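## Task

Find the round red tin sitting on a shelf in one of the storage bays and move only that tin onto the desk. Every other object must stay on its own shelf, table or counter. The robot must not tip over or be left leaning. The tin must rest on the desk without the robot supporting it, and at the end the gripper must be open and moved away from it.

## Robot and tools

Robot: a Hello Robot Stretch 3 with a single arm. It has a two-wheeled base (0.33 m long, 0.34 m wide), a lift that slides up a mast, and a telescoping arm that reaches out to the robot's right side, ending in a wrist with a two-finger gripper. The gripper cannot go forward on its own; you drive the base for that. The base turns in place about the point midway between its wheels, 0.05 m behind its front edge, and it cannot move sideways. With the arm pulled in and the wrist folded, a turn sweeps a 0.28 m radius; an unfolded, level wrist reaches past that circle.

Frames: the base frame has its origin on the floor between the drive wheels, x ahead, y to the left, z up. The odometry frame is where the base frame was at scene start. hand_pose is reported in the base frame at the point where closed fingertips meet; with all wrist joints at zero its x axis points up, y back toward the mast, z toward the robot's rear.

execute_actions: argument actions is a list holding one action or nothing (nothing just reports state and pictures). An action may contain base, joints, or both, plus optional contact_limits; its motions begin together. base takes exactly one command: {"translate_m": d}, a relative drive in metres from the current spot, forward positive, -1 to 1; or {"rotate_rad": d}, a relative turn in radians, left/counter-clockwise positive, -3.2 to 3.2. Relative moves count from the base position in the latest state report. joints is a dictionary of absolute targets by name (only the joints you list): lift_m 0 to 1.1 (arm height on mast), arm_m 0 to 0.52 (extension), wrist_yaw_rad -1.345 to 4.42 (0 along the arm, positive toward the front, 3.0 folded over the base), wrist_pitch_rad -1.57 to 0.451 (0 level, negative tips fingers down), wrist_roll_rad -2.911 to 2.911 (0 fingers side by side), gripper_m -0.089 to 0.179 (bigger is wider; real fingertip gap is about 0.007 m less when nearly shut and 0.025 m less when fully open, zero below 0.007), head_pan_rad -3.953 to 1.73 (0 ahead, positive left, -1.57 faces along the arm), head_tilt_rad -1.53 to 0.419 (negative looks down). Done tolerances: ±0.004 for lift, arm and gripper; ±0.02 for yaw, roll and head; ±0.05 for pitch. contact_limits accepts only arm_m, a motor effort percentage 1 to 100 at which the arm motion halts (contact_stop); smaller is softer but too small halts immediately; values over the maximum are clipped. cameras picks images: head_camera, nav_camera, wrist_camera, or all; omitted or null gives all, [] gives none. Unknown keys or out-of-range numbers reject the call and nothing moves. One action runs at most 15 s. Joints or base not mentioned may keep pushing to an earlier target.

wait: seconds 0 to 10; commands nothing and returns state and images. zoom_image: camera plus region [x0, y0, x1, y1] in image pixels from the top-left, at most 504 by 504, on that camera's latest full image. finished_scene: scene number; irreversible, reports success and gives the next task.

Result lines: base_status and joint_status say how each motion ended: done, off_target (stopped short and may still push), contact_stop, time_out or torque_fault (old target dropped). After contact_stop the arm or lift goes slack until commanded again; a slack lift can sag under load or be pushed up by closing fingers on a surface. on_its_own lists things not commanded this call; its "held at" is the held target, not the actual position; an effort outside its rest range hints at pushing or carrying. motor_effort is percent of maximum, positive toward larger values, peak in brackets; readings carry sizeable fixed and random error. Positive wheel effort drives forward. lidar_m: 12 distances in metres from the base origin, one per 30 degree sector, first straight ahead then counter-clockwise (4th left, 7th behind, 10th right), "-" means nothing seen; it scans one plane 0.17 m up (table legs, not tops), range 0.15 to 12 m, blind to clear objects and the robot, and partly blocked by the mast and by robot parts when the lift is low. wrist_depth_mm and head_depth_mm are 7x7 grids of median depth in mm from top-left (wrist 45 to 1000, head 280 to 4000; head image is sideways). base_odometry counts wheel turns, so slip counts as motion; heading -3.142 to 3.142, left positive. turned_by_wheels and turned_by_imu give turn since last result. base_tilt in degrees, forward and right positive, with a few degrees of fixed bias. The result also lists camera calibration changes.

Cameras: head_camera and nav_camera move with head pan and tilt; wrist_camera rides on the gripper.

Speed: the base is fast (0.30 m/s, 1.9 rad/s) only with lift_m under 0.30, arm_m under 0.03 and wrist_yaw_rad over 2.54; otherwise 0.10 m/s and 0.63 rad/s.

Gripping: command gripper_m smaller than the object to grasp; to let go, command at least 0.02 above where the fingers met it. Neither reading nor status proves a hold. Over-squeezing triggers a stall guard that weakens the grip; resend a different value to squeeze again.

Cautions: fold or unfold the wrist only with lift_m between 0.32 and 0.95, pitch -0.4 and roll near 0; once folded the lift may go down to 0.25. With yaw below -0.4 keep pitch at -0.5 or lower. Arm pushes against fixed things with the gripper above about 0.45 m can tip the robot, more so with a raised contact limit or a repeated push. Do not drive while holding or pushing something immovable; if snagged, reverse the last move in small steps, free the gripper, and lower lift to about 0.2 if still leaning. Base, wrist and head have no contact stop; a wrist servo strained for seconds shuts off for 10 s. Avoid drops, slams, hard hits and knocking items down. Objects may occasionally get nudged by outside forces. The simulation keeps running while you compose replies, and faster robot motion is better.

Each tool is called after ">>>" in YAML: its name, and indented under it one key for each argument.

## Session

>>> execute_actions:
  actions: []

Scene clock: 0.00 s.
base_odometry: x=+0.000 y=+0.000 heading=+0.000 (m, m, rad; odometry frame)
turned_by_wheels: +0.000 (rad since the last result)
turned_by_imu: +0.000 (rad since the last result)
base_tilt: forward=+0.1 right=+0.0 (deg)
lidar_m: 0.97 1.00 1.01 1.23 2.10 1.18 2.09 3.40 1.30 0.86 0.76 0.78
head_depth_mm: 783 794 809 818 832 845 857 / 867 879 891 909 927 941 957 / 964 982 1001 1014 1029 1045 1067 / 1118 1141 1166 1186 1185 1206 1209 / 1120 1114 1121 1119 1124 1126 1123 / 1030 1032 1034 1031 1036 1038 1035 / 953 954 959 957 958 960 963
base_status: not commanded
joint_positions: lift_m=+0.461 arm_m=-0.001 wrist_yaw_rad=+2.833 wrist_pitch_rad=-0.377 wrist_roll_rad=-0.017 gripper_m=+0.037 head_pan_rad=-0.010 head_tilt_rad=-0.006
joint_status: not commanded
motor_effort: left_wheel=+0 right_wheel=+0 lift_m=+41 arm_m=+0 wrist_yaw_rad=+1 wrist_pitch_rad=+6 wrist_roll_rad=+1 gripper_m=+0 head_pan_rad=-1 head_tilt_rad=+2 (%)
hand_pose: x=+0.0483 y=+0.0744 z=+0.4833 quat_wxyz=(+0.238, +0.701, +0.027, +0.672) (m; base frame)
wrist_depth_mm: - - - - 958 846 717 / - - - - - 878 775 / - - - - - 936 796 / - - - - - - 838 / 817 869 868 904 927 937 896 / 711 - 728 738 771 784 806 / 587 597 618 632 634 667 672
pictures: head_camera (sideways: a quarter turn clockwise sets it upright), nav_camera (sideways: a quarter turn counterclockwise sets it upright), wrist_camera
Images, in order (width x height): head_camera 896x504, nav_camera 672x504, wrist_camera 644x364.

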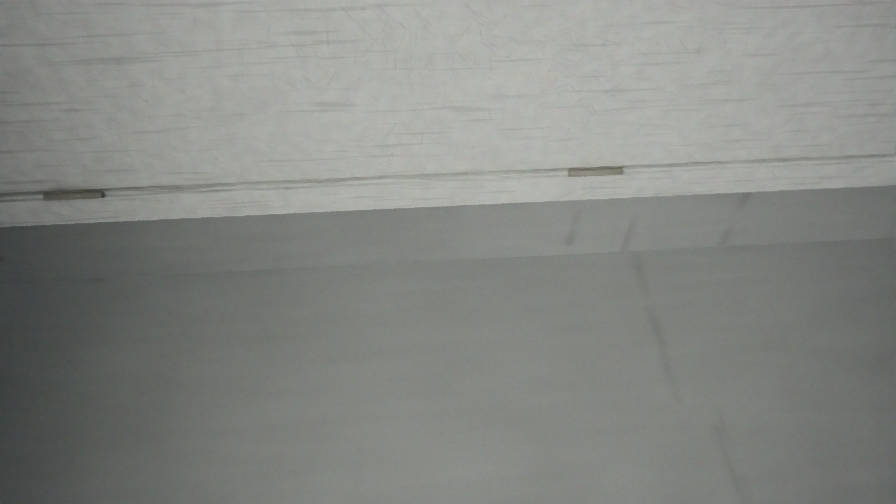

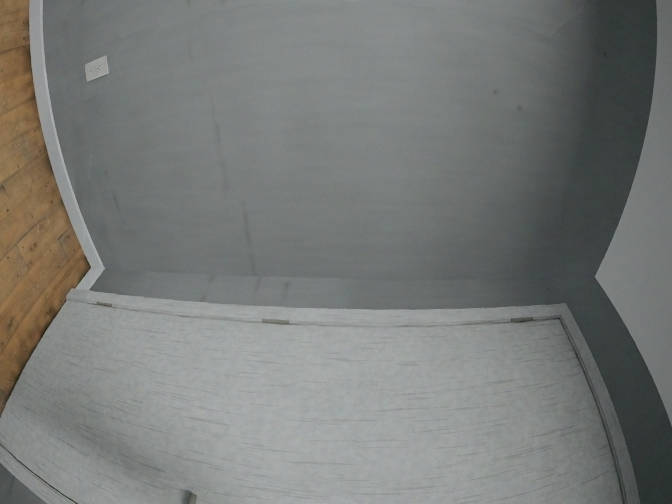

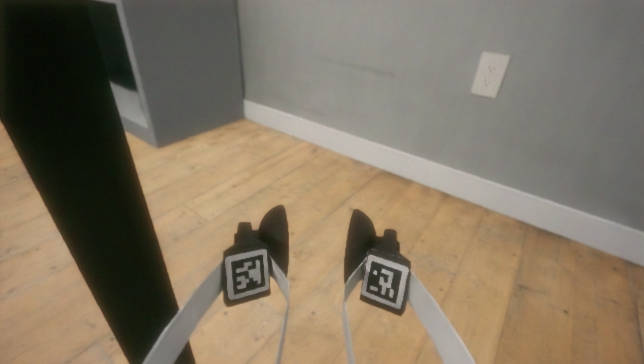

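>>> execute_actions:
  actions:
    - {"joints":{"head_pan_rad":-2.6,"head_tilt_rad":-0.5,"lift_m":0.28}}
  cameras: ["nav_camera","head_camera"]

>>> execute_actions:
  actions:
    - {"joints":{"head_pan_rad":1.7}}
  cameras: ["nav_camera","head_camera"]

Scene clock: 7.23 s.
base_odometry: x=+0.000 y=+0.000 heading=+0.000 (m, m, rad; odometry frame)
turned_by_wheels: +0.000 (rad since the last result)
turned_by_imu: +0.001 (rad since the last result)
base_tilt: forward=+0.0 right=+0.0 (deg)
lidar_m: 0.98 1.00 1.01 1.23 2.10 1.18 2.08 3.41 1.31 0.86 0.76 0.78
head_depth_mm: 3269 3505 2310 2248 1841 1474 1222 / 3241 3553 3749 2488 1843 1466 1232 / 3185 3482 3408 2505 1852 1482 1232 / 3108 3435 3340 2505 1872 1489 1231 / 3097 3331 3585 2544 1878 1492 1242 / 3048 3238 2348 2362 1892 1485 1244 / 2978 3209 2322 2543 1896 1509 1246
base_status: not commanded
joint_positions: lift_m=+0.280 arm_m=-0.001 wrist_yaw_rad=+2.833 wrist_pitch_rad=-0.378 wrist_roll_rad=-0.017 gripper_m=+0.037 head_pan_rad=-2.593 head_tilt_rad=-0.494
joint_status: all done
motor_effort: left_wheel=+0(0) right_wheel=+0(0) lift_m=+36(37) arm_m=+0(0) wrist_yaw_rad=+0(0) wrist_pitch_rad=+6(6) wrist_roll_rad=+1(1) gripper_m=+0(0) head_pan_rad=-5(50) head_tilt_rad=-3(31) (%)
hand_pose: x=+0.0483 y=+0.0743 z=+0.3019 quat_wxyz=(+0.238, +0.701, +0.027, +0.672) (m; base frame)
wrist_depth_mm: - - - - 988 822 739 / - - - - - 881 768 / - - - - - 893 802 / - 743 772 771 816 825 813 / 574 604 620 618 649 667 672 / 486 - - 509 520 544 552 / 444 - - 444 444 459 467
pictures: head_camera (sideways: a quarter turn clockwise sets it upright), nav_camera (sideways: a quarter turn counterclockwise sets it upright)
camera_calibration (this result's frames):
head_camera: T_world_to_cam=[[0.471041, 0.225854, -0.852708, 1.12984], [0.463874, -0.885636, 0.0216717, -0.0328701], [-0.750294, -0.405758, -0.521938, 0.6445], [0, 0, 0, 1]] pos_world=[-0.0333902, -0.0227794, 1.30053]
nav_camera: T_world_to_cam=[[-0.420201, -0.288782, 0.860254, -1.07876], [-0.548796, 0.835862, 0.0125282, 0.0389927], [-0.722671, -0.46684, -0.509712, 0.622832], [0, 0, 0, 1]] pos_world=[0.0182062, -0.0533565, 1.24498]
Images, in order (width x height): head_camera 896x504, nav_camera 672x504.

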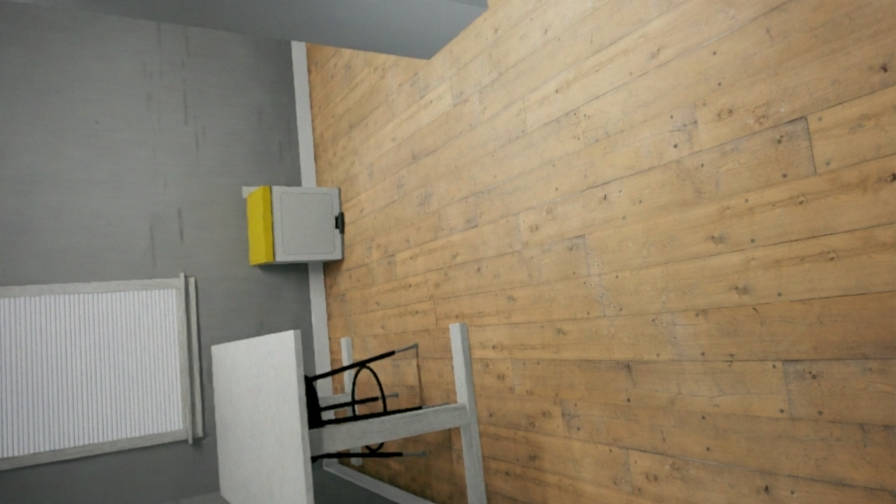

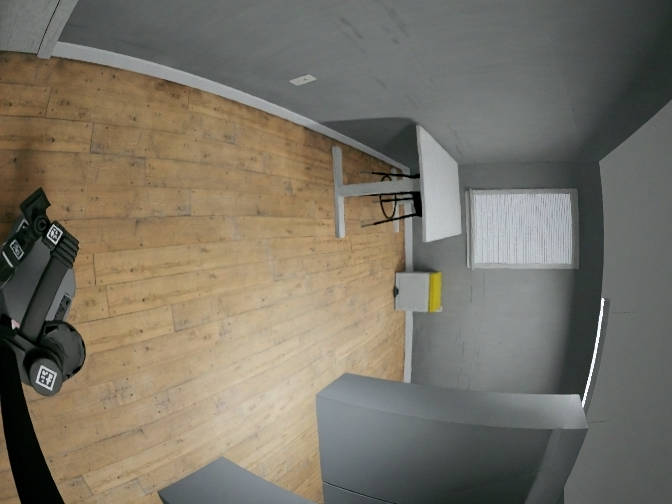

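Scene clock: 9.63 s.
base_odometry: x=+0.000 y=+0.000 heading=+0.000 (m, m, rad; odometry frame)
turned_by_wheels: +0.000 (rad since the last result)
turned_by_imu: +0.000 (rad since the last result)
base_tilt: forward=+0.1 right=+0.0 (deg)
lidar_m: 0.97 0.99 1.00 1.24 2.10 1.18 2.09 3.40 1.30 0.86 0.76 0.78
head_depth_mm: 1029 1102 1181 1278 1401 1425 1221 / 1145 1235 1348 1465 1622 1475 1230 / 1155 1273 1407 1591 1744 1489 1230 / 1082 1187 1302 1454 1641 1485 1234 / 1017 1113 1246 1434 1712 1494 1238 / 1736 1820 1999 2184 1899 1537 - / 1646 1779 2254 2469 - - -
base_status: not commanded
joint_positions: lift_m=+0.280 arm_m=-0.001 wrist_yaw_rad=+2.833 wrist_pitch_rad=-0.378 wrist_roll_rad=-0.017 gripper_m=+0.037 head_pan_rad=+1.693 head_tilt_rad=-0.494
joint_status: all done
motor_effort: left_wheel=+0(0) right_wheel=+0(0) lift_m=+36(36) arm_m=+0(0) wrist_yaw_rad=+0(0) wrist_pitch_rad=+6(6) wrist_roll_rad=+1(1) gripper_m=+2(0) head_pan_rad=+3(49) head_tilt_rad=-3(3) (%)
hand_pose: x=+0.0483 y=+0.0743 z=+0.3019 quat_wxyz=(+0.238, +0.701, +0.027, +0.672) (m; base frame)
wrist_depth_mm: - - - - 984 822 730 / - - - - - 864 772 / - 977 - - - 965 845 / - 753 761 775 832 850 832 / 575 586 618 619 643 645 680 / 488 - - 513 529 532 539 / 445 - - 440 437 459 469
pictures: head_camera (sideways: a quarter turn clockwise sets it upright), nav_camera (sideways: a quarter turn counterclockwise sets it upright)
camera_calibration (this result's frames):
head_camera: T_world_to_cam=[[0.0105818, -0.522288, -0.852704, 1.13265], [-0.998218, -0.0556055, 0.0216712, -0.0239506], [-0.0587336, 0.850955, -0.521945, 0.64029], [0, 0, 0, 1]] pos_world=[0.00171319, 0.0453777, 1.30053]
nav_camera: T_world_to_cam=[[-0.0889118, 0.502061, 0.86025, -1.08078], [0.988067, 0.153514, 0.012528, 0.0296182], [-0.125771, 0.851098, -0.509719, 0.6192], [0, 0, 0, 1]] pos_world=[-0.0474811, 0.0110689, 1.24498]
Images, in order (width x height): head_camera 896x504, nav_camera 672x504.

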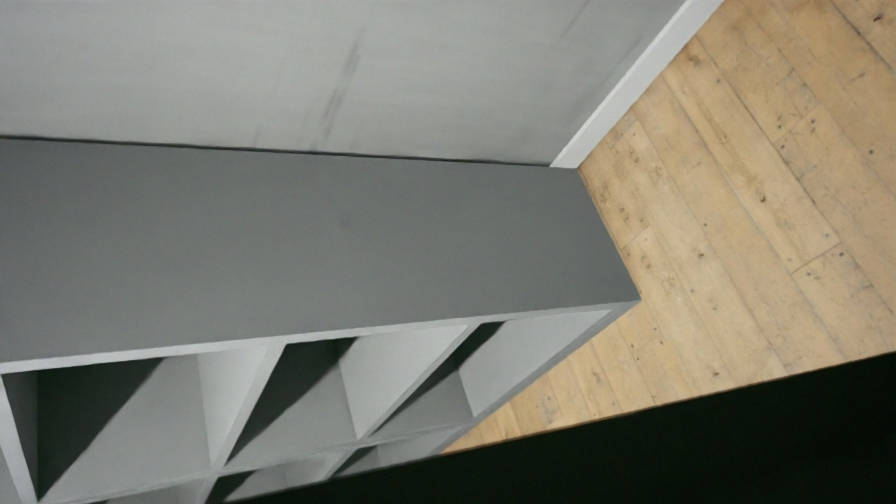

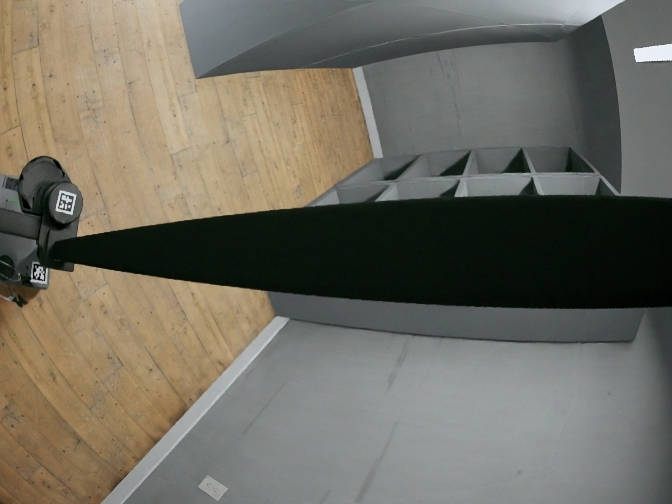

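>>> execute_actions:
  actions:
    - {"base":{"rotate_rad":-2.65},"joints":{"head_pan_rad":0,"head_tilt_rad":-0.4}}
  cameras: []

>>> execute_actions:
  actions:
    - {"base":{"translate_m":1.0},"joints":{"head_pan_rad":-1.6}}
  cameras: ["nav_camera","head_camera"]

Scene clock: 21.43 s.
base_odometry: x=+0.000 y=+0.000 heading=-2.650 (m, m, rad; odometry frame)
turned_by_wheels: -2.650 (rad since the last result)
turned_by_imu: -2.601 (rad since the last result)
base_tilt: forward=+0.0 right=+0.0 (deg)
lidar_m: 3.40 1.35 0.87 0.76 0.78 0.96 1.00 1.00 1.23 2.06 1.18 1.38
head_depth_mm: 1927 2007 2092 2166 2025 1579 1286 / 3248 3590 3831 2862 2049 1577 1299 / 3202 3494 3812 2927 2055 1585 1300 / 3138 3422 3454 2940 2063 1605 1300 / 3095 3332 3644 2993 2078 1607 1308 / 3031 3270 2679 2805 2103 1614 1315 / 3011 3241 2427 2564 2117 1625 1316
base_status: done
joint_positions: lift_m=+0.280 arm_m=-0.001 wrist_yaw_rad=+2.833 wrist_pitch_rad=-0.378 wrist_roll_rad=-0.017 gripper_m=+0.037 head_pan_rad=+0.007 head_tilt_rad=-0.408
joint_status: all done
motor_effort: left_wheel=+4(18) right_wheel=-3(7) lift_m=+37(37) arm_m=+0(1) wrist_yaw_rad=+1(1) wrist_pitch_rad=+6(6) wrist_roll_rad=+1(1) gripper_m=+1(1) head_pan_rad=-3(51) head_tilt_rad=+4(16) (%)
hand_pose: x=+0.0483 y=+0.0743 z=+0.3019 quat_wxyz=(+0.238, +0.701, +0.027, +0.672) (m; base frame)
wrist_depth_mm: - 669 768 859 964 - - / - 725 817 937 - - - / - 777 882 947 - - - / - 751 774 810 800 843 907 / 575 601 617 622 645 656 683 / 488 - - 518 541 541 550 / 448 - - 445 442 462 465
pictures: none
No camera images: the call's "cameras" was empty. Leave "cameras" out to get every camera's image.

Scene clock: 26.43 s.
base_odometry: x=-0.881 y=-0.472 heading=-2.650 (m, m, rad; odometry frame)
turned_by_wheels: +0.000 (rad since the last result)
turned_by_imu: +0.008 (rad since the last result)
base_tilt: forward=+0.0 right=+0.0 (deg)
lidar_m: 2.40 1.24 1.03 0.94 0.95 1.18 1.98 1.79 1.05 0.97 1.31 1.24
head_depth_mm: 849 919 1013 1145 1887 1531 1290 / 828 899 986 1082 1207 1367 1286 / 811 882 959 1055 1172 1312 1296 / 795 858 933 1036 1150 1316 1306 / 1467 1655 1820 2517 2075 1615 1305 / 2290 2482 2663 2829 2088 1620 1307 / 2232 2417 2634 2772 2131 1615 1321
base_status: done
joint_positions: lift_m=+0.280 arm_m=-0.001 wrist_yaw_rad=+2.833 wrist_pitch_rad=-0.378 wrist_roll_rad=-0.017 gripper_m=+0.037 head_pan_rad=-1.593 head_tilt_rad=-0.408
joint_status: all done
motor_effort: left_wheel=+3(18) right_wheel=-3(6) lift_m=+37(36) arm_m=-1(1) wrist_yaw_rad=+0(0) wrist_pitch_rad=+6(6) wrist_roll_rad=+1(1) gripper_m=+1(1) head_pan_rad=-5(52) head_tilt_rad=+4(4) (%)
hand_pose: x=+0.0483 y=+0.0743 z=+0.3019 quat_wxyz=(+0.238, +0.701, +0.027, +0.672) (m; base frame)
wrist_depth_mm: - 827 885 - - - - / - 870 929 - - - - / - 903 991 - - - - / - 742 771 778 807 838 876 / 588 597 622 633 647 662 666 / 491 - - 510 528 536 553 / 447 - - 441 445 458 459
pictures: head_camera (sideways: a quarter turn clockwise sets it upright), nav_camera (sideways: a quarter turn counterclockwise sets it upright)
camera_calibration (this result's frames):
head_camera: T_world_to_cam=[[0.0628358, 0.443522, -0.894058, 1.18626], [0.99591, -0.0861386, 0.0272627, -0.0433971], [-0.0649213, -0.892115, -0.44712, 0.542968], [0, 0, 0, 1]] pos_world=[0.00392997, -0.0454821, 1.30454]
nav_camera: T_world_to_cam=[[0.0175996, -0.43414, 0.900674, -1.13415], [-0.999844, -0.00892583, 0.0152351, 0.0382186], [0.00142512, -0.900801, -0.434229, 0.520197], [0, 0, 0, 1]] pos_world=[0.0574319, -0.0234451, 1.2468]
Images, in order (width x height): head_camera 896x504, nav_camera 672x504.

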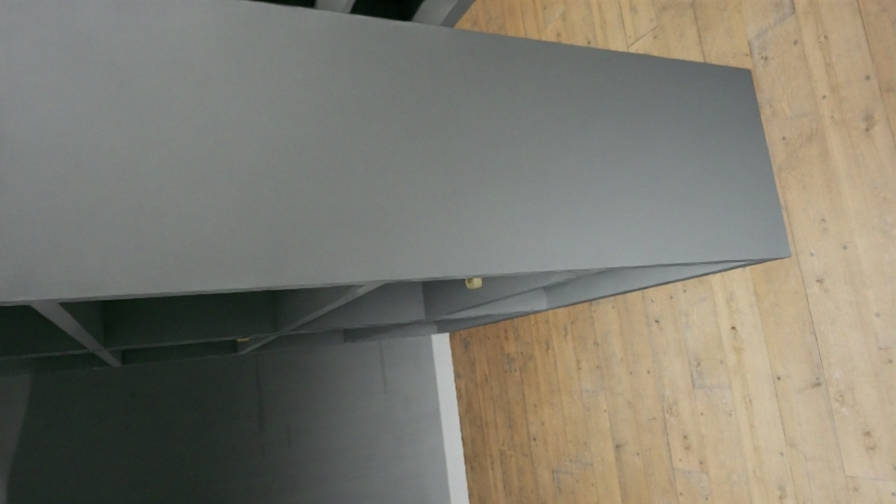

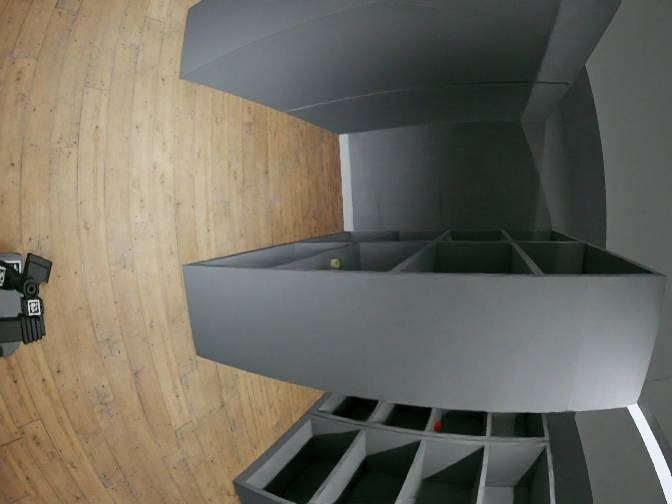

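>>> execute_actions:
  actions:
    - {"base":{"translate_m":-0.45},"joints":{"head_pan_rad":-1.95,"head_tilt_rad":-0.25}}
  cameras: ["nav_camera","head_camera"]

Scene clock: 38.27 s.
base_odometry: x=-0.485 y=-0.260 heading=-2.650 (m, m, rad; odometry frame)
turned_by_wheels: +0.000 (rad since the last result)
turned_by_imu: -0.002 (rad since the last result)
base_tilt: forward=+0.0 right=-0.1 (deg)
lidar_m: 2.85 1.48 0.96 0.88 0.88 1.07 1.54 1.55 1.49 1.03 1.03 1.59
head_depth_mm: 1262 1344 1434 1540 1679 1748 1440 / 1770 1872 1932 1960 1677 1704 1445 / 1900 2096 2211 2319 2310 1875 1448 / 1929 2000 2108 2253 2364 1870 1460 / 2625 2732 2943 3039 2629 1887 1472 / 2540 2688 2804 2963 2664 1894 1470 / 2449 2531 2684 2807 2525 1107 1144
base_status: done
joint_positions: lift_m=+0.280 arm_m=-0.001 wrist_yaw_rad=+2.833 wrist_pitch_rad=-0.378 wrist_roll_rad=-0.017 gripper_m=+0.037 head_pan_rad=-1.943 head_tilt_rad=-0.260
joint_status: all done
motor_effort: left_wheel=+4(10) right_wheel=-3(10) lift_m=+37(36) arm_m=-1(0) wrist_yaw_rad=+0(0) wrist_pitch_rad=+6(6) wrist_roll_rad=+1(1) gripper_m=+1(0) head_pan_rad=-4(31) head_tilt_rad=+5(20) (%)
hand_pose: x=+0.0483 y=+0.0743 z=+0.3019 quat_wxyz=(+0.238, +0.701, +0.027, +0.672) (m; base frame)
wrist_depth_mm: - 737 810 976 - - - / - 814 906 - - - - / - 868 932 - - - - / - 753 764 793 818 836 873 / 577 592 628 631 656 657 679 / 486 - - 521 531 536 549 / 442 - - 439 449 448 465
pictures: head_camera (sideways: a quarter turn clockwise sets it upright), nav_camera (sideways: a quarter turn counterclockwise sets it upright)
camera_calibration (this result's frames):
head_camera: T_world_to_cam=[[0.161594, 0.267951, -0.949784, 1.25839], [0.907584, -0.418288, 0.0364076, -0.05477], [-0.387528, -0.867892, -0.31078, 0.367509], [0, 0, 0, 1]] pos_world=[-0.0112189, -0.0411366, 1.31141]
nav_camera: T_world_to_cam=[[-0.0825132, -0.285948, 0.954686, -1.20404], [-0.941251, 0.337138, 0.0196275, 0.0321394], [-0.327473, -0.896979, -0.296967, 0.343573], [0, 0, 0, 1]] pos_world=[0.0434131, -0.0469491, 1.25088]
Images, in order (width x height): head_camera 896x504, nav_camera 672x504.

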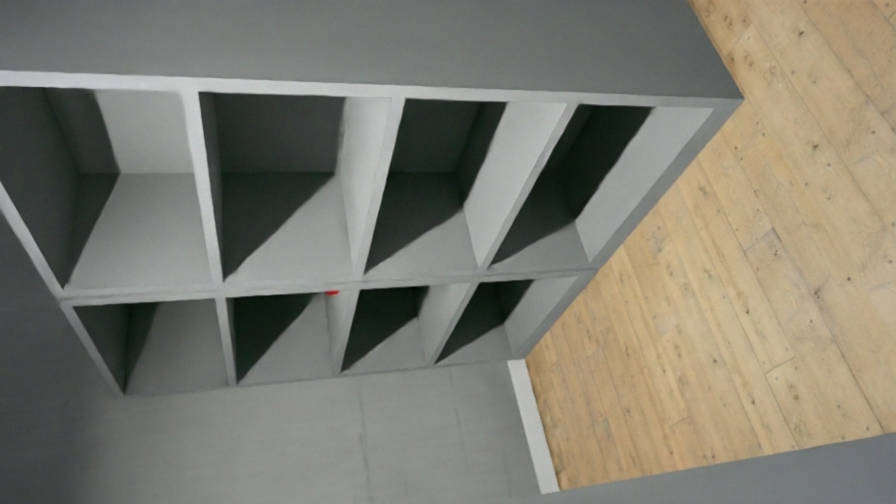

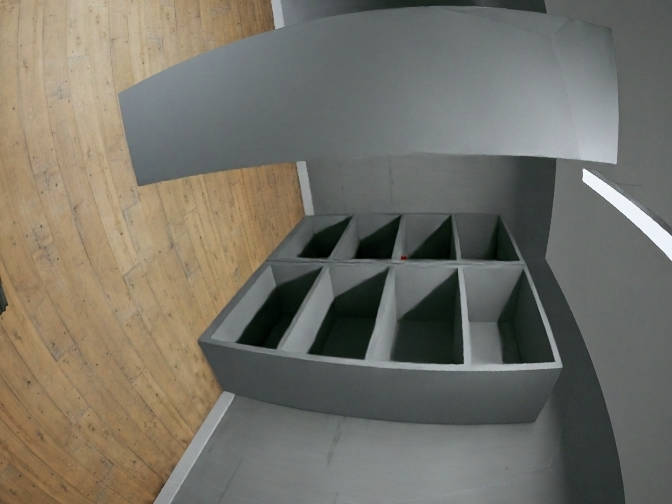

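>>> execute_actions:
  actions:
    - {"base":{"rotate_rad":0.15}}
  cameras: []

>>> execute_actions:
  actions:
    - {"base":{"translate_m":-0.6}}
  cameras: []

>>> execute_actions:
  actions:
    - {"base":{"rotate_rad":-1.59},"joints":{"head_pan_rad":0,"head_tilt_rad":-0.6}}
  cameras: ["nav_camera","head_camera"]

Scene clock: 58.27 s.
base_odometry: x=-0.485 y=-0.260 heading=-2.500 (m, m, rad; odometry frame)
turned_by_wheels: +0.150 (rad since the last result)
turned_by_imu: +0.148 (rad since the last result)
base_tilt: forward=+0.0 right=-0.1 (deg)
lidar_m: 1.65 1.25 0.91 0.88 0.91 1.21 1.54 1.49 2.15 1.03 1.06 1.60
head_depth_mm: 1832 1919 2002 2090 1824 1732 1439 / 1925 2054 2126 2265 2299 1860 1451 / 1931 1988 2105 2255 2352 1857 1456 / 2645 2774 2922 3111 2611 1885 1463 / 2578 2728 2864 3031 2649 1885 1468 / 2495 2609 2731 2853 1075 1129 1196 / 835 871 913 962 1011 1067 1134
base_status: done
joint_positions: lift_m=+0.280 arm_m=-0.001 wrist_yaw_rad=+2.833 wrist_pitch_rad=-0.378 wrist_roll_rad=-0.017 gripper_m=+0.037 head_pan_rad=-1.943 head_tilt_rad=-0.260
joint_status: not commanded
motor_effort: left_wheel=-4(11) right_wheel=+3(9) lift_m=+37(36) arm_m=-1(1) wrist_yaw_rad=+0(0) wrist_pitch_rad=+6(6) wrist_roll_rad=+1(1) gripper_m=+0(1) head_pan_rad=-5(4) head_tilt_rad=+5(5) (%)
hand_pose: x=+0.0483 y=+0.0743 z=+0.3019 quat_wxyz=(+0.238, +0.701, +0.027, +0.672) (m; base frame)
wrist_depth_mm: - 764 821 886 989 - - / - 838 929 957 - - - / - 874 950 - - - - / - 762 751 792 811 833 869 / 578 610 614 622 659 652 668 / 487 - - 518 524 541 550 / 447 - - 445 446 457 460
pictures: none
No camera images: the call's "cameras" was empty. Leave "cameras" out to get every camera's image.

Scene clock: 61.90 s.
base_odometry: x=-0.004 y=+0.099 heading=-2.500 (m, m, rad; odometry frame)
turned_by_wheels: +0.000 (rad since the last result)
turned_by_imu: -0.003 (rad since the last result)
base_tilt: forward=+0.0 right=+0.0 (deg)
lidar_m: 2.23 1.25 0.91 0.85 0.88 0.98 0.94 0.97 1.13 1.78 1.13 2.09
head_depth_mm: 1090 1151 1224 1295 1363 1448 1424 / 1037 1101 1170 1246 1335 1435 1445 / 991 1045 1106 1177 1259 1354 1409 / 980 1093 1896 1330 1561 1709 1426 / 1697 1773 1862 2001 2124 1881 1470 / 2197 2513 2659 2833 2637 1890 1479 / 2389 2465 2620 2757 2705 1923 1499
base_status: done
joint_positions: lift_m=+0.280 arm_m=-0.001 wrist_yaw_rad=+2.833 wrist_pitch_rad=-0.378 wrist_roll_rad=-0.017 gripper_m=+0.037 head_pan_rad=-1.943 head_tilt_rad=-0.260
joint_status: not commanded
motor_effort: left_wheel=-3(18) right_wheel=+3(7) lift_m=+37(36) arm_m=-1(1) wrist_yaw_rad=+0(1) wrist_pitch_rad=+6(6) wrist_roll_rad=+1(1) gripper_m=+1(1) head_pan_rad=-3(5) head_tilt_rad=+5(5) (%)
hand_pose: x=+0.0483 y=+0.0743 z=+0.3019 quat_wxyz=(+0.238, +0.701, +0.027, +0.672) (m; base frame)
wrist_depth_mm: - 752 796 901 967 - - / - 812 863 978 - - - / - 893 915 - - - - / - 741 760 794 792 840 873 / 576 599 629 639 652 666 660 / 486 - - 531 541 536 543 / 441 - - 447 452 458 462
pictures: none
No camera images: the call's "cameras" was empty. Leave "cameras" out to get every camera's image.

Scene clock: 64.10 s.
base_odometry: x=-0.004 y=+0.099 heading=+2.193 (m, m, rad; odometry frame)
turned_by_wheels: -1.590 (rad since the last result)
turned_by_imu: -1.559 (rad since the last result)
base_tilt: forward=+0.0 right=+0.0 (deg)
lidar_m: 1.86 1.12 2.09 2.24 1.27 0.91 0.85 0.88 0.98 0.94 0.97 1.13
head_depth_mm: 1604 1370 1575 1276 1460 1371 1171 / 1615 1795 1892 2021 1632 1374 1170 / 2354 2622 2825 2137 1681 1382 1173 / 2395 2661 2849 2135 1686 1386 1176 / 2380 2648 2817 2166 1696 1388 1182 / 2332 2542 2521 2085 1705 1395 1177 / 1664 1588 1525 1452 1442 1396 1188
base_status: done
joint_positions: lift_m=+0.280 arm_m=-0.001 wrist_yaw_rad=+2.833 wrist_pitch_rad=-0.378 wrist_roll_rad=-0.017 gripper_m=+0.037 head_pan_rad=-0.007 head_tilt_rad=-0.593
joint_status: all done
motor_effort: left_wheel=+4(17) right_wheel=-3(9) lift_m=+36(37) arm_m=-1(1) wrist_yaw_rad=+1(0) wrist_pitch_rad=+6(6) wrist_roll_rad=+1(1) gripper_m=+1(1) head_pan_rad=+3(51) head_tilt_rad=-3(27) (%)
hand_pose: x=+0.0483 y=+0.0742 z=+0.3019 quat_wxyz=(+0.238, +0.701, +0.027, +0.672) (m; base frame)
wrist_depth_mm: - - - - - - 875 / - - - - - - 891 / - 993 - - - - 923 / - 754 757 782 803 837 874 / 582 601 624 617 666 660 670 / 483 - - 519 530 542 552 / 436 - - 435 447 452 467
pictures: head_camera (sideways: a quarter turn clockwise sets it upright), nav_camera (sideways: a quarter turn counterclockwise sets it upright)
camera_calibration (this result's frames):
head_camera: T_world_to_cam=[[-0.601204, 0.0573706, -0.797033, 1.06379], [0.0752561, 0.997051, 0.0150021, -0.021814], [0.795544, -0.0509623, -0.603749, 0.741506], [0, 0, 0, 1]] pos_world=[0.0512992, -0.00149205, 1.29589]
nav_camera: T_world_to_cam=[[0.592035, 0.0229064, 0.805587, -1.01366], [0.0260482, -0.999618, 0.00928049, 0.0397157], [0.805491, 0.0154897, -0.592405, 0.721096], [0, 0, 0, 1]] pos_world=[0.0182495, 0.0517503, 1.2434]
Images, in order (width x height): head_camera 896x504, nav_camera 672x504.

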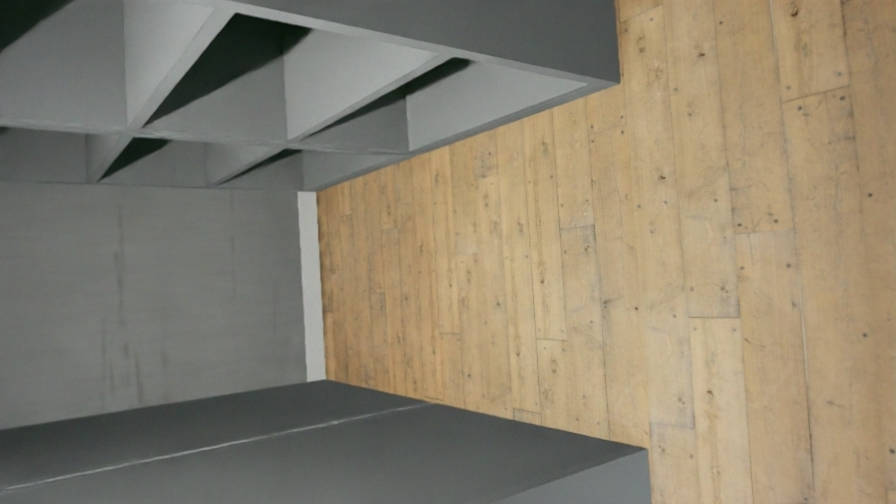

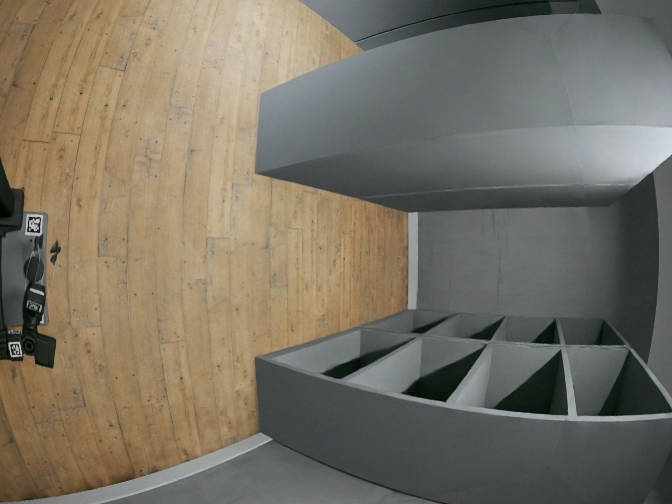

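>>> execute_actions:
  actions:
    - {"base":{"translate_m":1.0}}
  cameras: []

>>> execute_actions:
  actions:
    - {"base":{"translate_m":1.0},"joints":{"head_pan_rad":-1.3,"head_tilt_rad":-0.6}}
  cameras: ["nav_camera","head_camera"]

Scene clock: 81.03 s.
base_odometry: x=-0.587 y=+0.912 heading=+2.194 (m, m, rad; odometry frame)
turned_by_wheels: +0.000 (rad since the last result)
turned_by_imu: +0.008 (rad since the last result)
base_tilt: forward=+0.1 right=+0.0 (deg)
lidar_m: 1.88 0.67 0.48 0.46 2.69 1.95 1.84 1.33 0.96 0.45 0.94 1.02
head_depth_mm: 1535 1367 1647 1174 1306 1326 1148 / 1543 1720 1858 1999 1629 1373 1173 / 1571 1754 1978 2148 1673 1382 1169 / 1557 1725 1982 2125 1687 1385 1176 / 1538 1724 1935 2105 1700 1392 1176 / 1540 1711 1939 2102 1699 1396 1181 / 1513 1603 1551 1485 1433 1333 1183
base_status: done
joint_positions: lift_m=+0.280 arm_m=-0.001 wrist_yaw_rad=+2.833 wrist_pitch_rad=-0.378 wrist_roll_rad=-0.017 gripper_m=+0.037 head_pan_rad=-0.007 head_tilt_rad=-0.594
joint_status: not commanded
motor_effort: left_wheel=+3(16) right_wheel=-3(7) lift_m=+37(36) arm_m=-1(1) wrist_yaw_rad=+0(0) wrist_pitch_rad=+6(6) wrist_roll_rad=+1(1) gripper_m=+0(1) head_pan_rad=+3(4) head_tilt_rad=-3(3) (%)
hand_pose: x=+0.0483 y=+0.0742 z=+0.3019 quat_wxyz=(+0.238, +0.701, +0.027, +0.672) (m; base frame)
wrist_depth_mm: - - 468 480 531 598 646 / - - 517 531 577 654 729 / - 990 918 573 655 715 847 / - 756 685 661 737 775 895 / 574 595 618 631 656 657 662 / 478 - - 506 531 546 555 / 438 - - 447 442 456 461
pictures: none
No camera images: the call's "cameras" was empty. Leave "cameras" out to get every camera's image.

Scene clock: 86.07 s.
base_odometry: x=-1.171 y=+1.724 heading=+2.194 (m, m, rad; odometry frame)
turned_by_wheels: +0.000 (rad since the last result)
turned_by_imu: +0.007 (rad since the last result)
base_tilt: forward=+0.1 right=+0.0 (deg)
lidar_m: 0.89 0.68 0.49 0.47 0.49 0.66 2.85 1.03 0.93 0.44 0.93 0.93
head_depth_mm: 329 365 430 485 552 770 1052 / 708 774 631 492 589 697 909 / 727 811 706 530 993 818 1081 / 743 830 710 555 998 839 1104 / 759 854 715 558 1002 866 1109 / 778 872 671 588 1005 890 1133 / 797 898 725 591 1005 894 1154
base_status: done
joint_positions: lift_m=+0.280 arm_m=-0.001 wrist_yaw_rad=+2.833 wrist_pitch_rad=-0.378 wrist_roll_rad=-0.017 gripper_m=+0.037 head_pan_rad=-1.293 head_tilt_rad=-0.594
joint_status: all done
motor_effort: left_wheel=+2(16) right_wheel=-2(5) lift_m=+37(36) arm_m=-1(1) wrist_yaw_rad=+1(0) wrist_pitch_rad=+6(6) wrist_roll_rad=+1(1) gripper_m=+1(1) head_pan_rad=-5(50) head_tilt_rad=-3(2) (%)
hand_pose: x=+0.0483 y=+0.0742 z=+0.3018 quat_wxyz=(+0.238, +0.701, +0.027, +0.672) (m; base frame)
wrist_depth_mm: - 425 459 496 546 584 669 / - 461 493 540 597 652 748 / - 500 549 594 666 742 787 / - 557 611 659 738 818 774 / 532 587 603 621 642 647 672 / 486 - - 516 537 541 548 / 441 - - 439 450 460 462
pictures: head_camera (sideways: a quarter turn clockwise sets it upright), nav_camera (sideways: a quarter turn counterclockwise sets it upright)
camera_calibration (this result's frames):
head_camera: T_world_to_cam=[[-0.114184, 0.59371, -0.796536, 1.06018], [0.977985, 0.20814, 0.0149459, -0.0272475], [0.174665, -0.777294, -0.604406, 0.746147], [0, 0, 0, 1]] pos_world=[0.0173769, -0.0437902, 1.29585]
nav_camera: T_world_to_cam=[[0.188645, -0.562344, 0.805098, -1.01056], [-0.951955, -0.306098, 0.00925304, 0.0457173], [0.241235, -0.768163, -0.59307, 0.725403], [0, 0, 0, 1]] pos_world=[0.0591653, 0.00293942, 1.24339]
Images, in order (width x height): head_camera 896x504, nav_camera 672x504.

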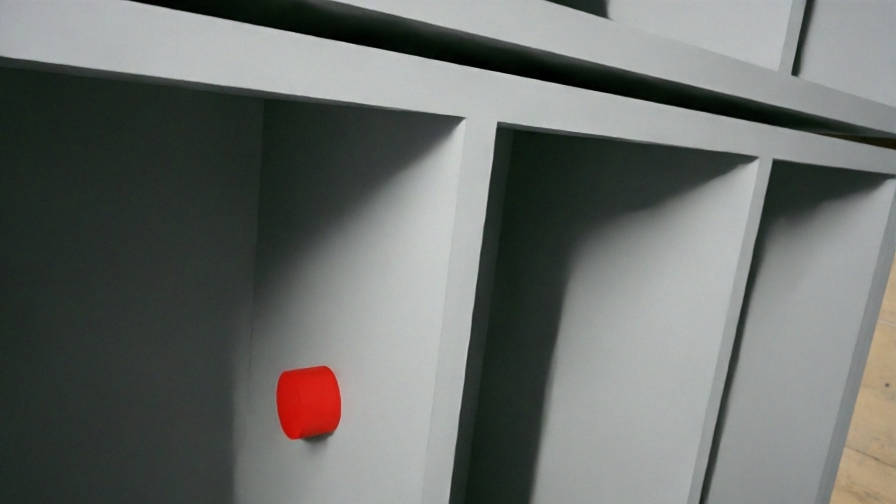

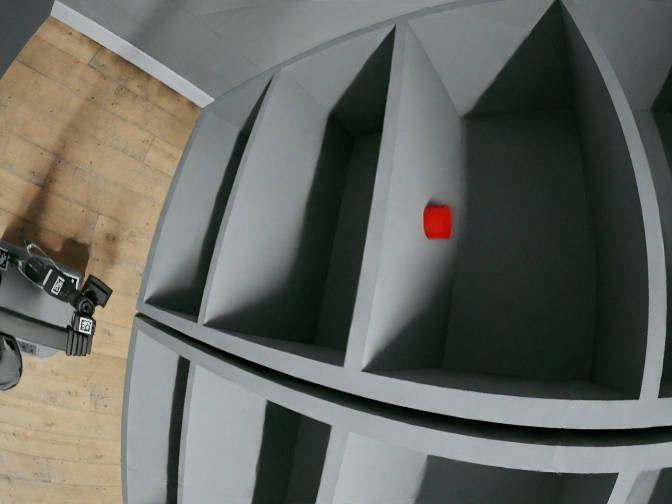

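>>> execute_actions:
  actions:
    - {"joints":{"lift_m":0.9,"wrist_pitch_rad":-0.4,"wrist_roll_rad":0}}
  cameras: []

>>> execute_actions:
  actions:
    - {"joints":{"wrist_yaw_rad":1.57,"gripper_m":0.15}}
  cameras: []

>>> execute_actions:
  actions:
    - {"joints":{"wrist_pitch_rad":0,"lift_m":0.95},"base":{"translate_m":0.3}}
  cameras: []

>>> execute_actions:
  actions:
    - {"joints":{"wrist_yaw_rad":0}}

Scene clock: 112.10 s.
base_odometry: x=-1.171 y=+1.724 heading=+2.194 (m, m, rad; odometry frame)
turned_by_wheels: +0.000 (rad since the last result)
turned_by_imu: +0.002 (rad since the last result)
base_tilt: forward=+0.1 right=+0.0 (deg)
lidar_m: 0.90 0.68 0.49 0.47 0.49 0.66 2.84 1.03 0.93 0.44 0.93 0.93
head_depth_mm: 329 365 429 484 552 802 - / 706 775 632 492 588 640 - / 726 810 705 530 994 - - / 743 830 710 555 996 842 1084 / 760 853 715 557 1000 866 1107 / 777 873 672 587 1004 894 1132 / 797 898 726 591 1009 897 1156
base_status: not commanded
joint_positions: lift_m=+0.900 arm_m=-0.001 wrist_yaw_rad=+2.833 wrist_pitch_rad=-0.415 wrist_roll_rad=-0.008 gripper_m=+0.037 head_pan_rad=-1.293 head_tilt_rad=-0.594
joint_status: all done
motor_effort: left_wheel=+2(2) right_wheel=-2(2) lift_m=+45(48) arm_m=-1(1) wrist_yaw_rad=+0(0) wrist_pitch_rad=+6(5) wrist_roll_rad=+4(3) gripper_m=+1(1) head_pan_rad=-5(5) head_tilt_rad=-3(3) (%)
hand_pose: x=+0.0470 y=+0.0700 z=+0.9133 quat_wxyz=(+0.250, +0.703, +0.039, +0.664) (m; base frame)
wrist_depth_mm: - 424 464 490 530 589 656 / - 463 501 537 597 671 716 / - 510 556 608 678 767 818 / 498 551 621 675 764 891 818 / 563 - 663 764 864 - 842 / 622 - 778 873 - - 853 / 700 779 894 - - - 871
pictures: none
No camera images: the call's "cameras" was empty. Leave "cameras" out to get every camera's image.

Scene clock: 113.73 s.
base_odometry: x=-1.171 y=+1.724 heading=+2.194 (m, m, rad; odometry frame)
turned_by_wheels: +0.000 (rad since the last result)
turned_by_imu: +0.000 (rad since the last result)
base_tilt: forward=+0.0 right=+0.0 (deg)
lidar_m: 0.90 0.68 0.49 0.47 0.49 0.67 2.85 1.03 0.93 0.44 0.93 0.93
head_depth_mm: 329 365 429 485 552 737 - / 708 775 632 493 588 660 - / 724 812 705 530 989 818 1157 / 742 828 709 555 996 839 - / 759 851 715 558 996 841 - / 777 874 672 587 1005 867 1136 / 799 898 724 591 1007 896 1157
base_status: not commanded
joint_positions: lift_m=+0.900 arm_m=-0.001 wrist_yaw_rad=+1.572 wrist_pitch_rad=-0.415 wrist_roll_rad=-0.007 gripper_m=+0.150 head_pan_rad=-1.293 head_tilt_rad=-0.594
joint_status: all done
motor_effort: left_wheel=+2(2) right_wheel=-2(2) lift_m=+46(46) arm_m=-1(1) wrist_yaw_rad=-3(4) wrist_pitch_rad=+6(6) wrist_roll_rad=+3(4) gripper_m=-1(99) head_pan_rad=-4(5) head_tilt_rad=-3(3) (%)
hand_pose: x=+0.2035 y=-0.1440 z=+0.9133 quat_wxyz=(+0.594, +0.591, -0.384, +0.389) (m; base frame)
wrist_depth_mm: 712 751 750 739 733 609 379 / 731 811 816 828 801 786 749 / 738 931 898 907 886 835 824 / 742 986 - - 952 902 831 / 746 - - - - 782 753 / 738 - - - - - 641 / 841 - - - - 532 536
pictures: none
No camera images: the call's "cameras" was empty. Leave "cameras" out to get every camera's image.

Scene clock: 117.70 s.
base_odometry: x=-1.346 y=+1.968 heading=+2.194 (m, m, rad; odometry frame)
turned_by_wheels: +0.000 (rad since the last result)
turned_by_imu: +0.003 (rad since the last result)
base_tilt: forward=+0.0 right=+0.0 (deg)
lidar_m: 0.60 0.62 0.49 0.47 0.49 0.67 3.14 1.28 0.53 0.89 0.77 0.62
head_depth_mm: 692 770 696 504 1016 - - / 709 789 633 528 1006 834 - / 723 807 671 531 995 838 - / 741 830 709 555 1025 - - / 760 849 716 558 1036 - - / 776 874 720 588 1023 - - / 796 868 724 591 975 897 1114
base_status: done
joint_positions: lift_m=+0.950 arm_m=-0.001 wrist_yaw_rad=+1.572 wrist_pitch_rad=-0.021 wrist_roll_rad=-0.007 gripper_m=+0.150 head_pan_rad=-1.293 head_tilt_rad=-0.594
joint_status: all done
motor_effort: left_wheel=+2(9) right_wheel=-2(4) lift_m=+45(47) arm_m=-1(1) wrist_yaw_rad=-3(2) wrist_pitch_rad=+8(8) wrist_roll_rad=+3(3) gripper_m=+0(1) head_pan_rad=-5(4) head_tilt_rad=-3(3) (%)
hand_pose: x=+0.2343 y=-0.1439 z=+1.0592 quat_wxyz=(+0.507, +0.504, -0.492, +0.497) (m; base frame)
wrist_depth_mm: 481 484 478 480 485 493 440 / 504 500 503 509 506 498 455 / 519 517 519 520 520 503 472 / 538 532 538 535 542 500 493 / 551 548 562 565 561 503 407 / 579 584 589 581 584 - 345 / 605 607 607 605 608 554 557
pictures: none
No camera images: the call's "cameras" was empty. Leave "cameras" out to get every camera's image.

Scene clock: 119.47 s.
base_odometry: x=-1.346 y=+1.968 heading=+2.194 (m, m, rad; odometry frame)
turned_by_wheels: +0.000 (rad since the last result)
turned_by_imu: +0.000 (rad since the last result)
base_tilt: forward=+0.0 right=+0.0 (deg)
lidar_m: 0.60 0.62 0.49 0.47 0.49 0.67 3.15 1.27 0.53 0.89 0.78 0.62
head_depth_mm: 694 768 698 526 - - - / 708 788 632 527 - 791 1078 / 726 808 671 553 992 817 1105 / 742 829 710 556 994 841 1105 / 759 848 715 559 999 864 1109 / 777 872 719 588 1003 869 1137 / 795 872 724 590 978 898 1119
base_status: not commanded
joint_positions: lift_m=+0.950 arm_m=-0.001 wrist_yaw_rad=+0.002 wrist_pitch_rad=-0.021 wrist_roll_rad=-0.007 gripper_m=+0.150 head_pan_rad=-1.293 head_tilt_rad=-0.594
joint_status: all done
motor_effort: left_wheel=+2(2) right_wheel=-2(2) lift_m=+45(46) arm_m=-1(1) wrist_yaw_rad=-2(4) wrist_pitch_rad=+8(8) wrist_roll_rad=+3(3) gripper_m=+0(1) head_pan_rad=-6(3) head_tilt_rad=-3(2) (%)
hand_pose: x=-0.0209 y=-0.3999 z=+1.0592 quat_wxyz=(+0.710, +0.008, -0.704, -0.007) (m; base frame)
wrist_depth_mm: 612 610 608 606 625 471 315 / 616 622 636 632 628 470 308 / 638 662 665 656 650 458 306 / 536 574 596 633 665 453 307 / 327 362 348 363 373 387 302 / 244 228 244 249 256 - 268 / 718 227 227 227 227 232 230
pictures: head_camera (sideways: a quarter turn clockwise sets it upright), nav_camera (sideways: a quarter turn counterclockwise sets it upright), wrist_camera
camera_calibration (this result's frames):
head_camera: T_world_to_cam=[[-0.114184, 0.593711, -0.796536, 1.06018], [0.977985, 0.20814, 0.0149459, -0.0272474], [0.174664, -0.777294, -0.604406, 0.746148], [0, 0, 0, 1]] pos_world=[0.0173768, -0.0437902, 1.29585]
nav_camera: T_world_to_cam=[[0.188645, -0.562344, 0.805098, -1.01056], [-0.951955, -0.306097, 0.00925303, 0.0457173], [0.241235, -0.768163, -0.59307, 0.725403], [0, 0, 0, 1]] pos_world=[0.0591653, 0.00293942, 1.24339]
wrist_camera: T_world_to_cam=[[-0.997971, 0.0316599, 0.0552377, -0.0743576], [-0.0476232, 0.204622, -0.977682, 1.14456], [-0.0422562, -0.978329, -0.202699, -0.00685919], [0, 0, 0, 1]] pos_world=[-0.0199891, -0.238557, 1.12173]
Images, in order (width x height): head_camera 896x504, nav_camera 672x504, wrist_camera 644x364.

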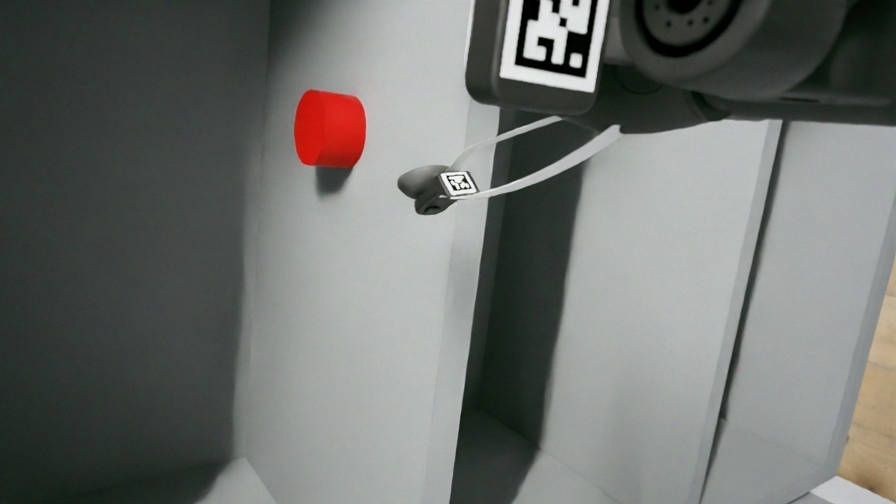

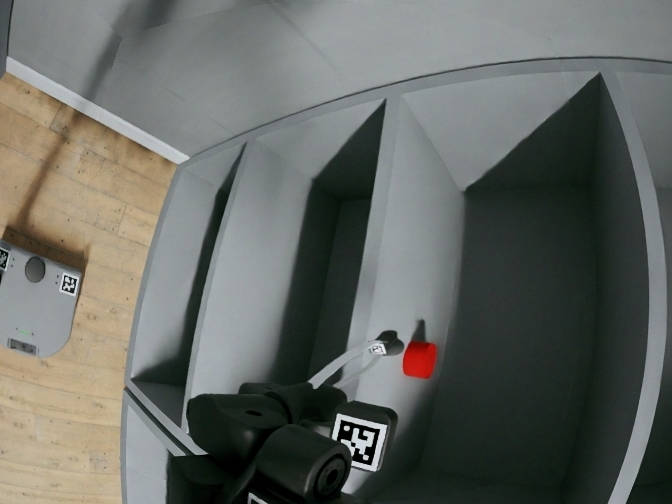

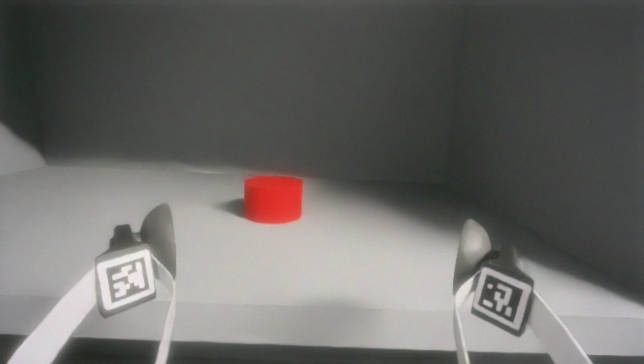

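>>> execute_actions:
  actions:
    - {"joints":{"lift_m":0.9,"arm_m":0.12},"base":{"translate_m":0.043}}
  cameras: ["wrist_camera","head_camera"]

Scene clock: 127.60 s.
base_odometry: x=-1.371 y=+2.002 heading=+2.194 (m, m, rad; odometry frame)
turned_by_wheels: +0.000 (rad since the last result)
turned_by_imu: +0.001 (rad since the last result)
base_tilt: forward=+0.1 right=+0.0 (deg)
lidar_m: 0.55 0.57 0.49 0.47 0.49 0.67 3.19 1.28 0.56 0.90 0.72 0.57
head_depth_mm: 694 770 661 558 - 771 1054 / 708 789 631 550 976 795 1077 / 727 809 704 523 993 815 1103 / 744 831 710 555 998 838 1103 / 758 851 717 559 1000 864 1113 / 778 873 720 587 1008 869 1131 / 772 826 726 591 924 897 1082
base_status: done
joint_positions: lift_m=+0.900 arm_m=+0.120 wrist_yaw_rad=-0.002 wrist_pitch_rad=-0.002 wrist_roll_rad=-0.007 gripper_m=+0.150 head_pan_rad=-1.293 head_tilt_rad=-0.594
joint_status: all done
motor_effort: left_wheel=+2(9) right_wheel=-1(4) lift_m=+34(39) arm_m=+5(4) wrist_yaw_rad=+2(4) wrist_pitch_rad=+0(8) wrist_roll_rad=+3(3) gripper_m=-1(1) head_pan_rad=-3(5) head_tilt_rad=-3(3) (%)
hand_pose: x=-0.0221 y=-0.5208 z=+1.0144 quat_wxyz=(+0.710, +0.000, -0.704, -0.002) (m; base frame)
wrist_depth_mm: 495 497 496 502 503 504 357 / 512 516 517 517 517 509 355 / 527 528 525 537 539 532 351 / 370 389 409 262 485 458 352 / 218 242 233 242 251 285 274 / 162 148 161 166 170 - 178 / 114 121 123 126 129 126 134
pictures: head_camera (sideways: a quarter turn clockwise sets it upright), wrist_camera
camera_calibration (this result's frames):
head_camera: T_world_to_cam=[[-0.114123, 0.593722, -0.796536, 1.06018], [0.978006, 0.208041, 0.0149459, -0.0272476], [0.174586, -0.777312, -0.604406, 0.746148], [0, 0, 0, 1]] pos_world=[0.0173724, -0.0437913, 1.29585]
wrist_camera: T_world_to_cam=[[-0.997811, 0.0373017, 0.0545969, -0.0656433], [-0.0467348, 0.186269, -0.981387, 1.11967], [-0.0467771, -0.98179, -0.184118, -0.154987], [0, 0, 0, 1]] pos_world=[-0.0204221, -0.358276, 1.07387]
Images, in order (width x height): head_camera 896x504, wrist_camera 644x364.

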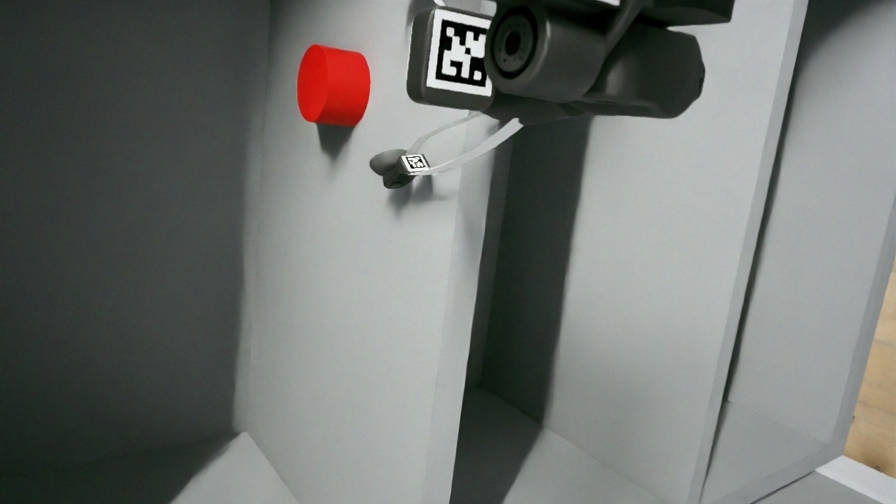

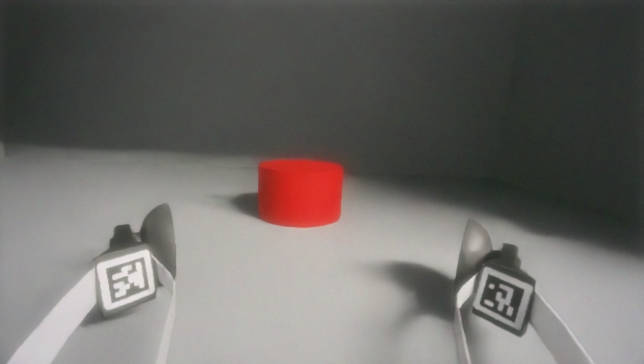

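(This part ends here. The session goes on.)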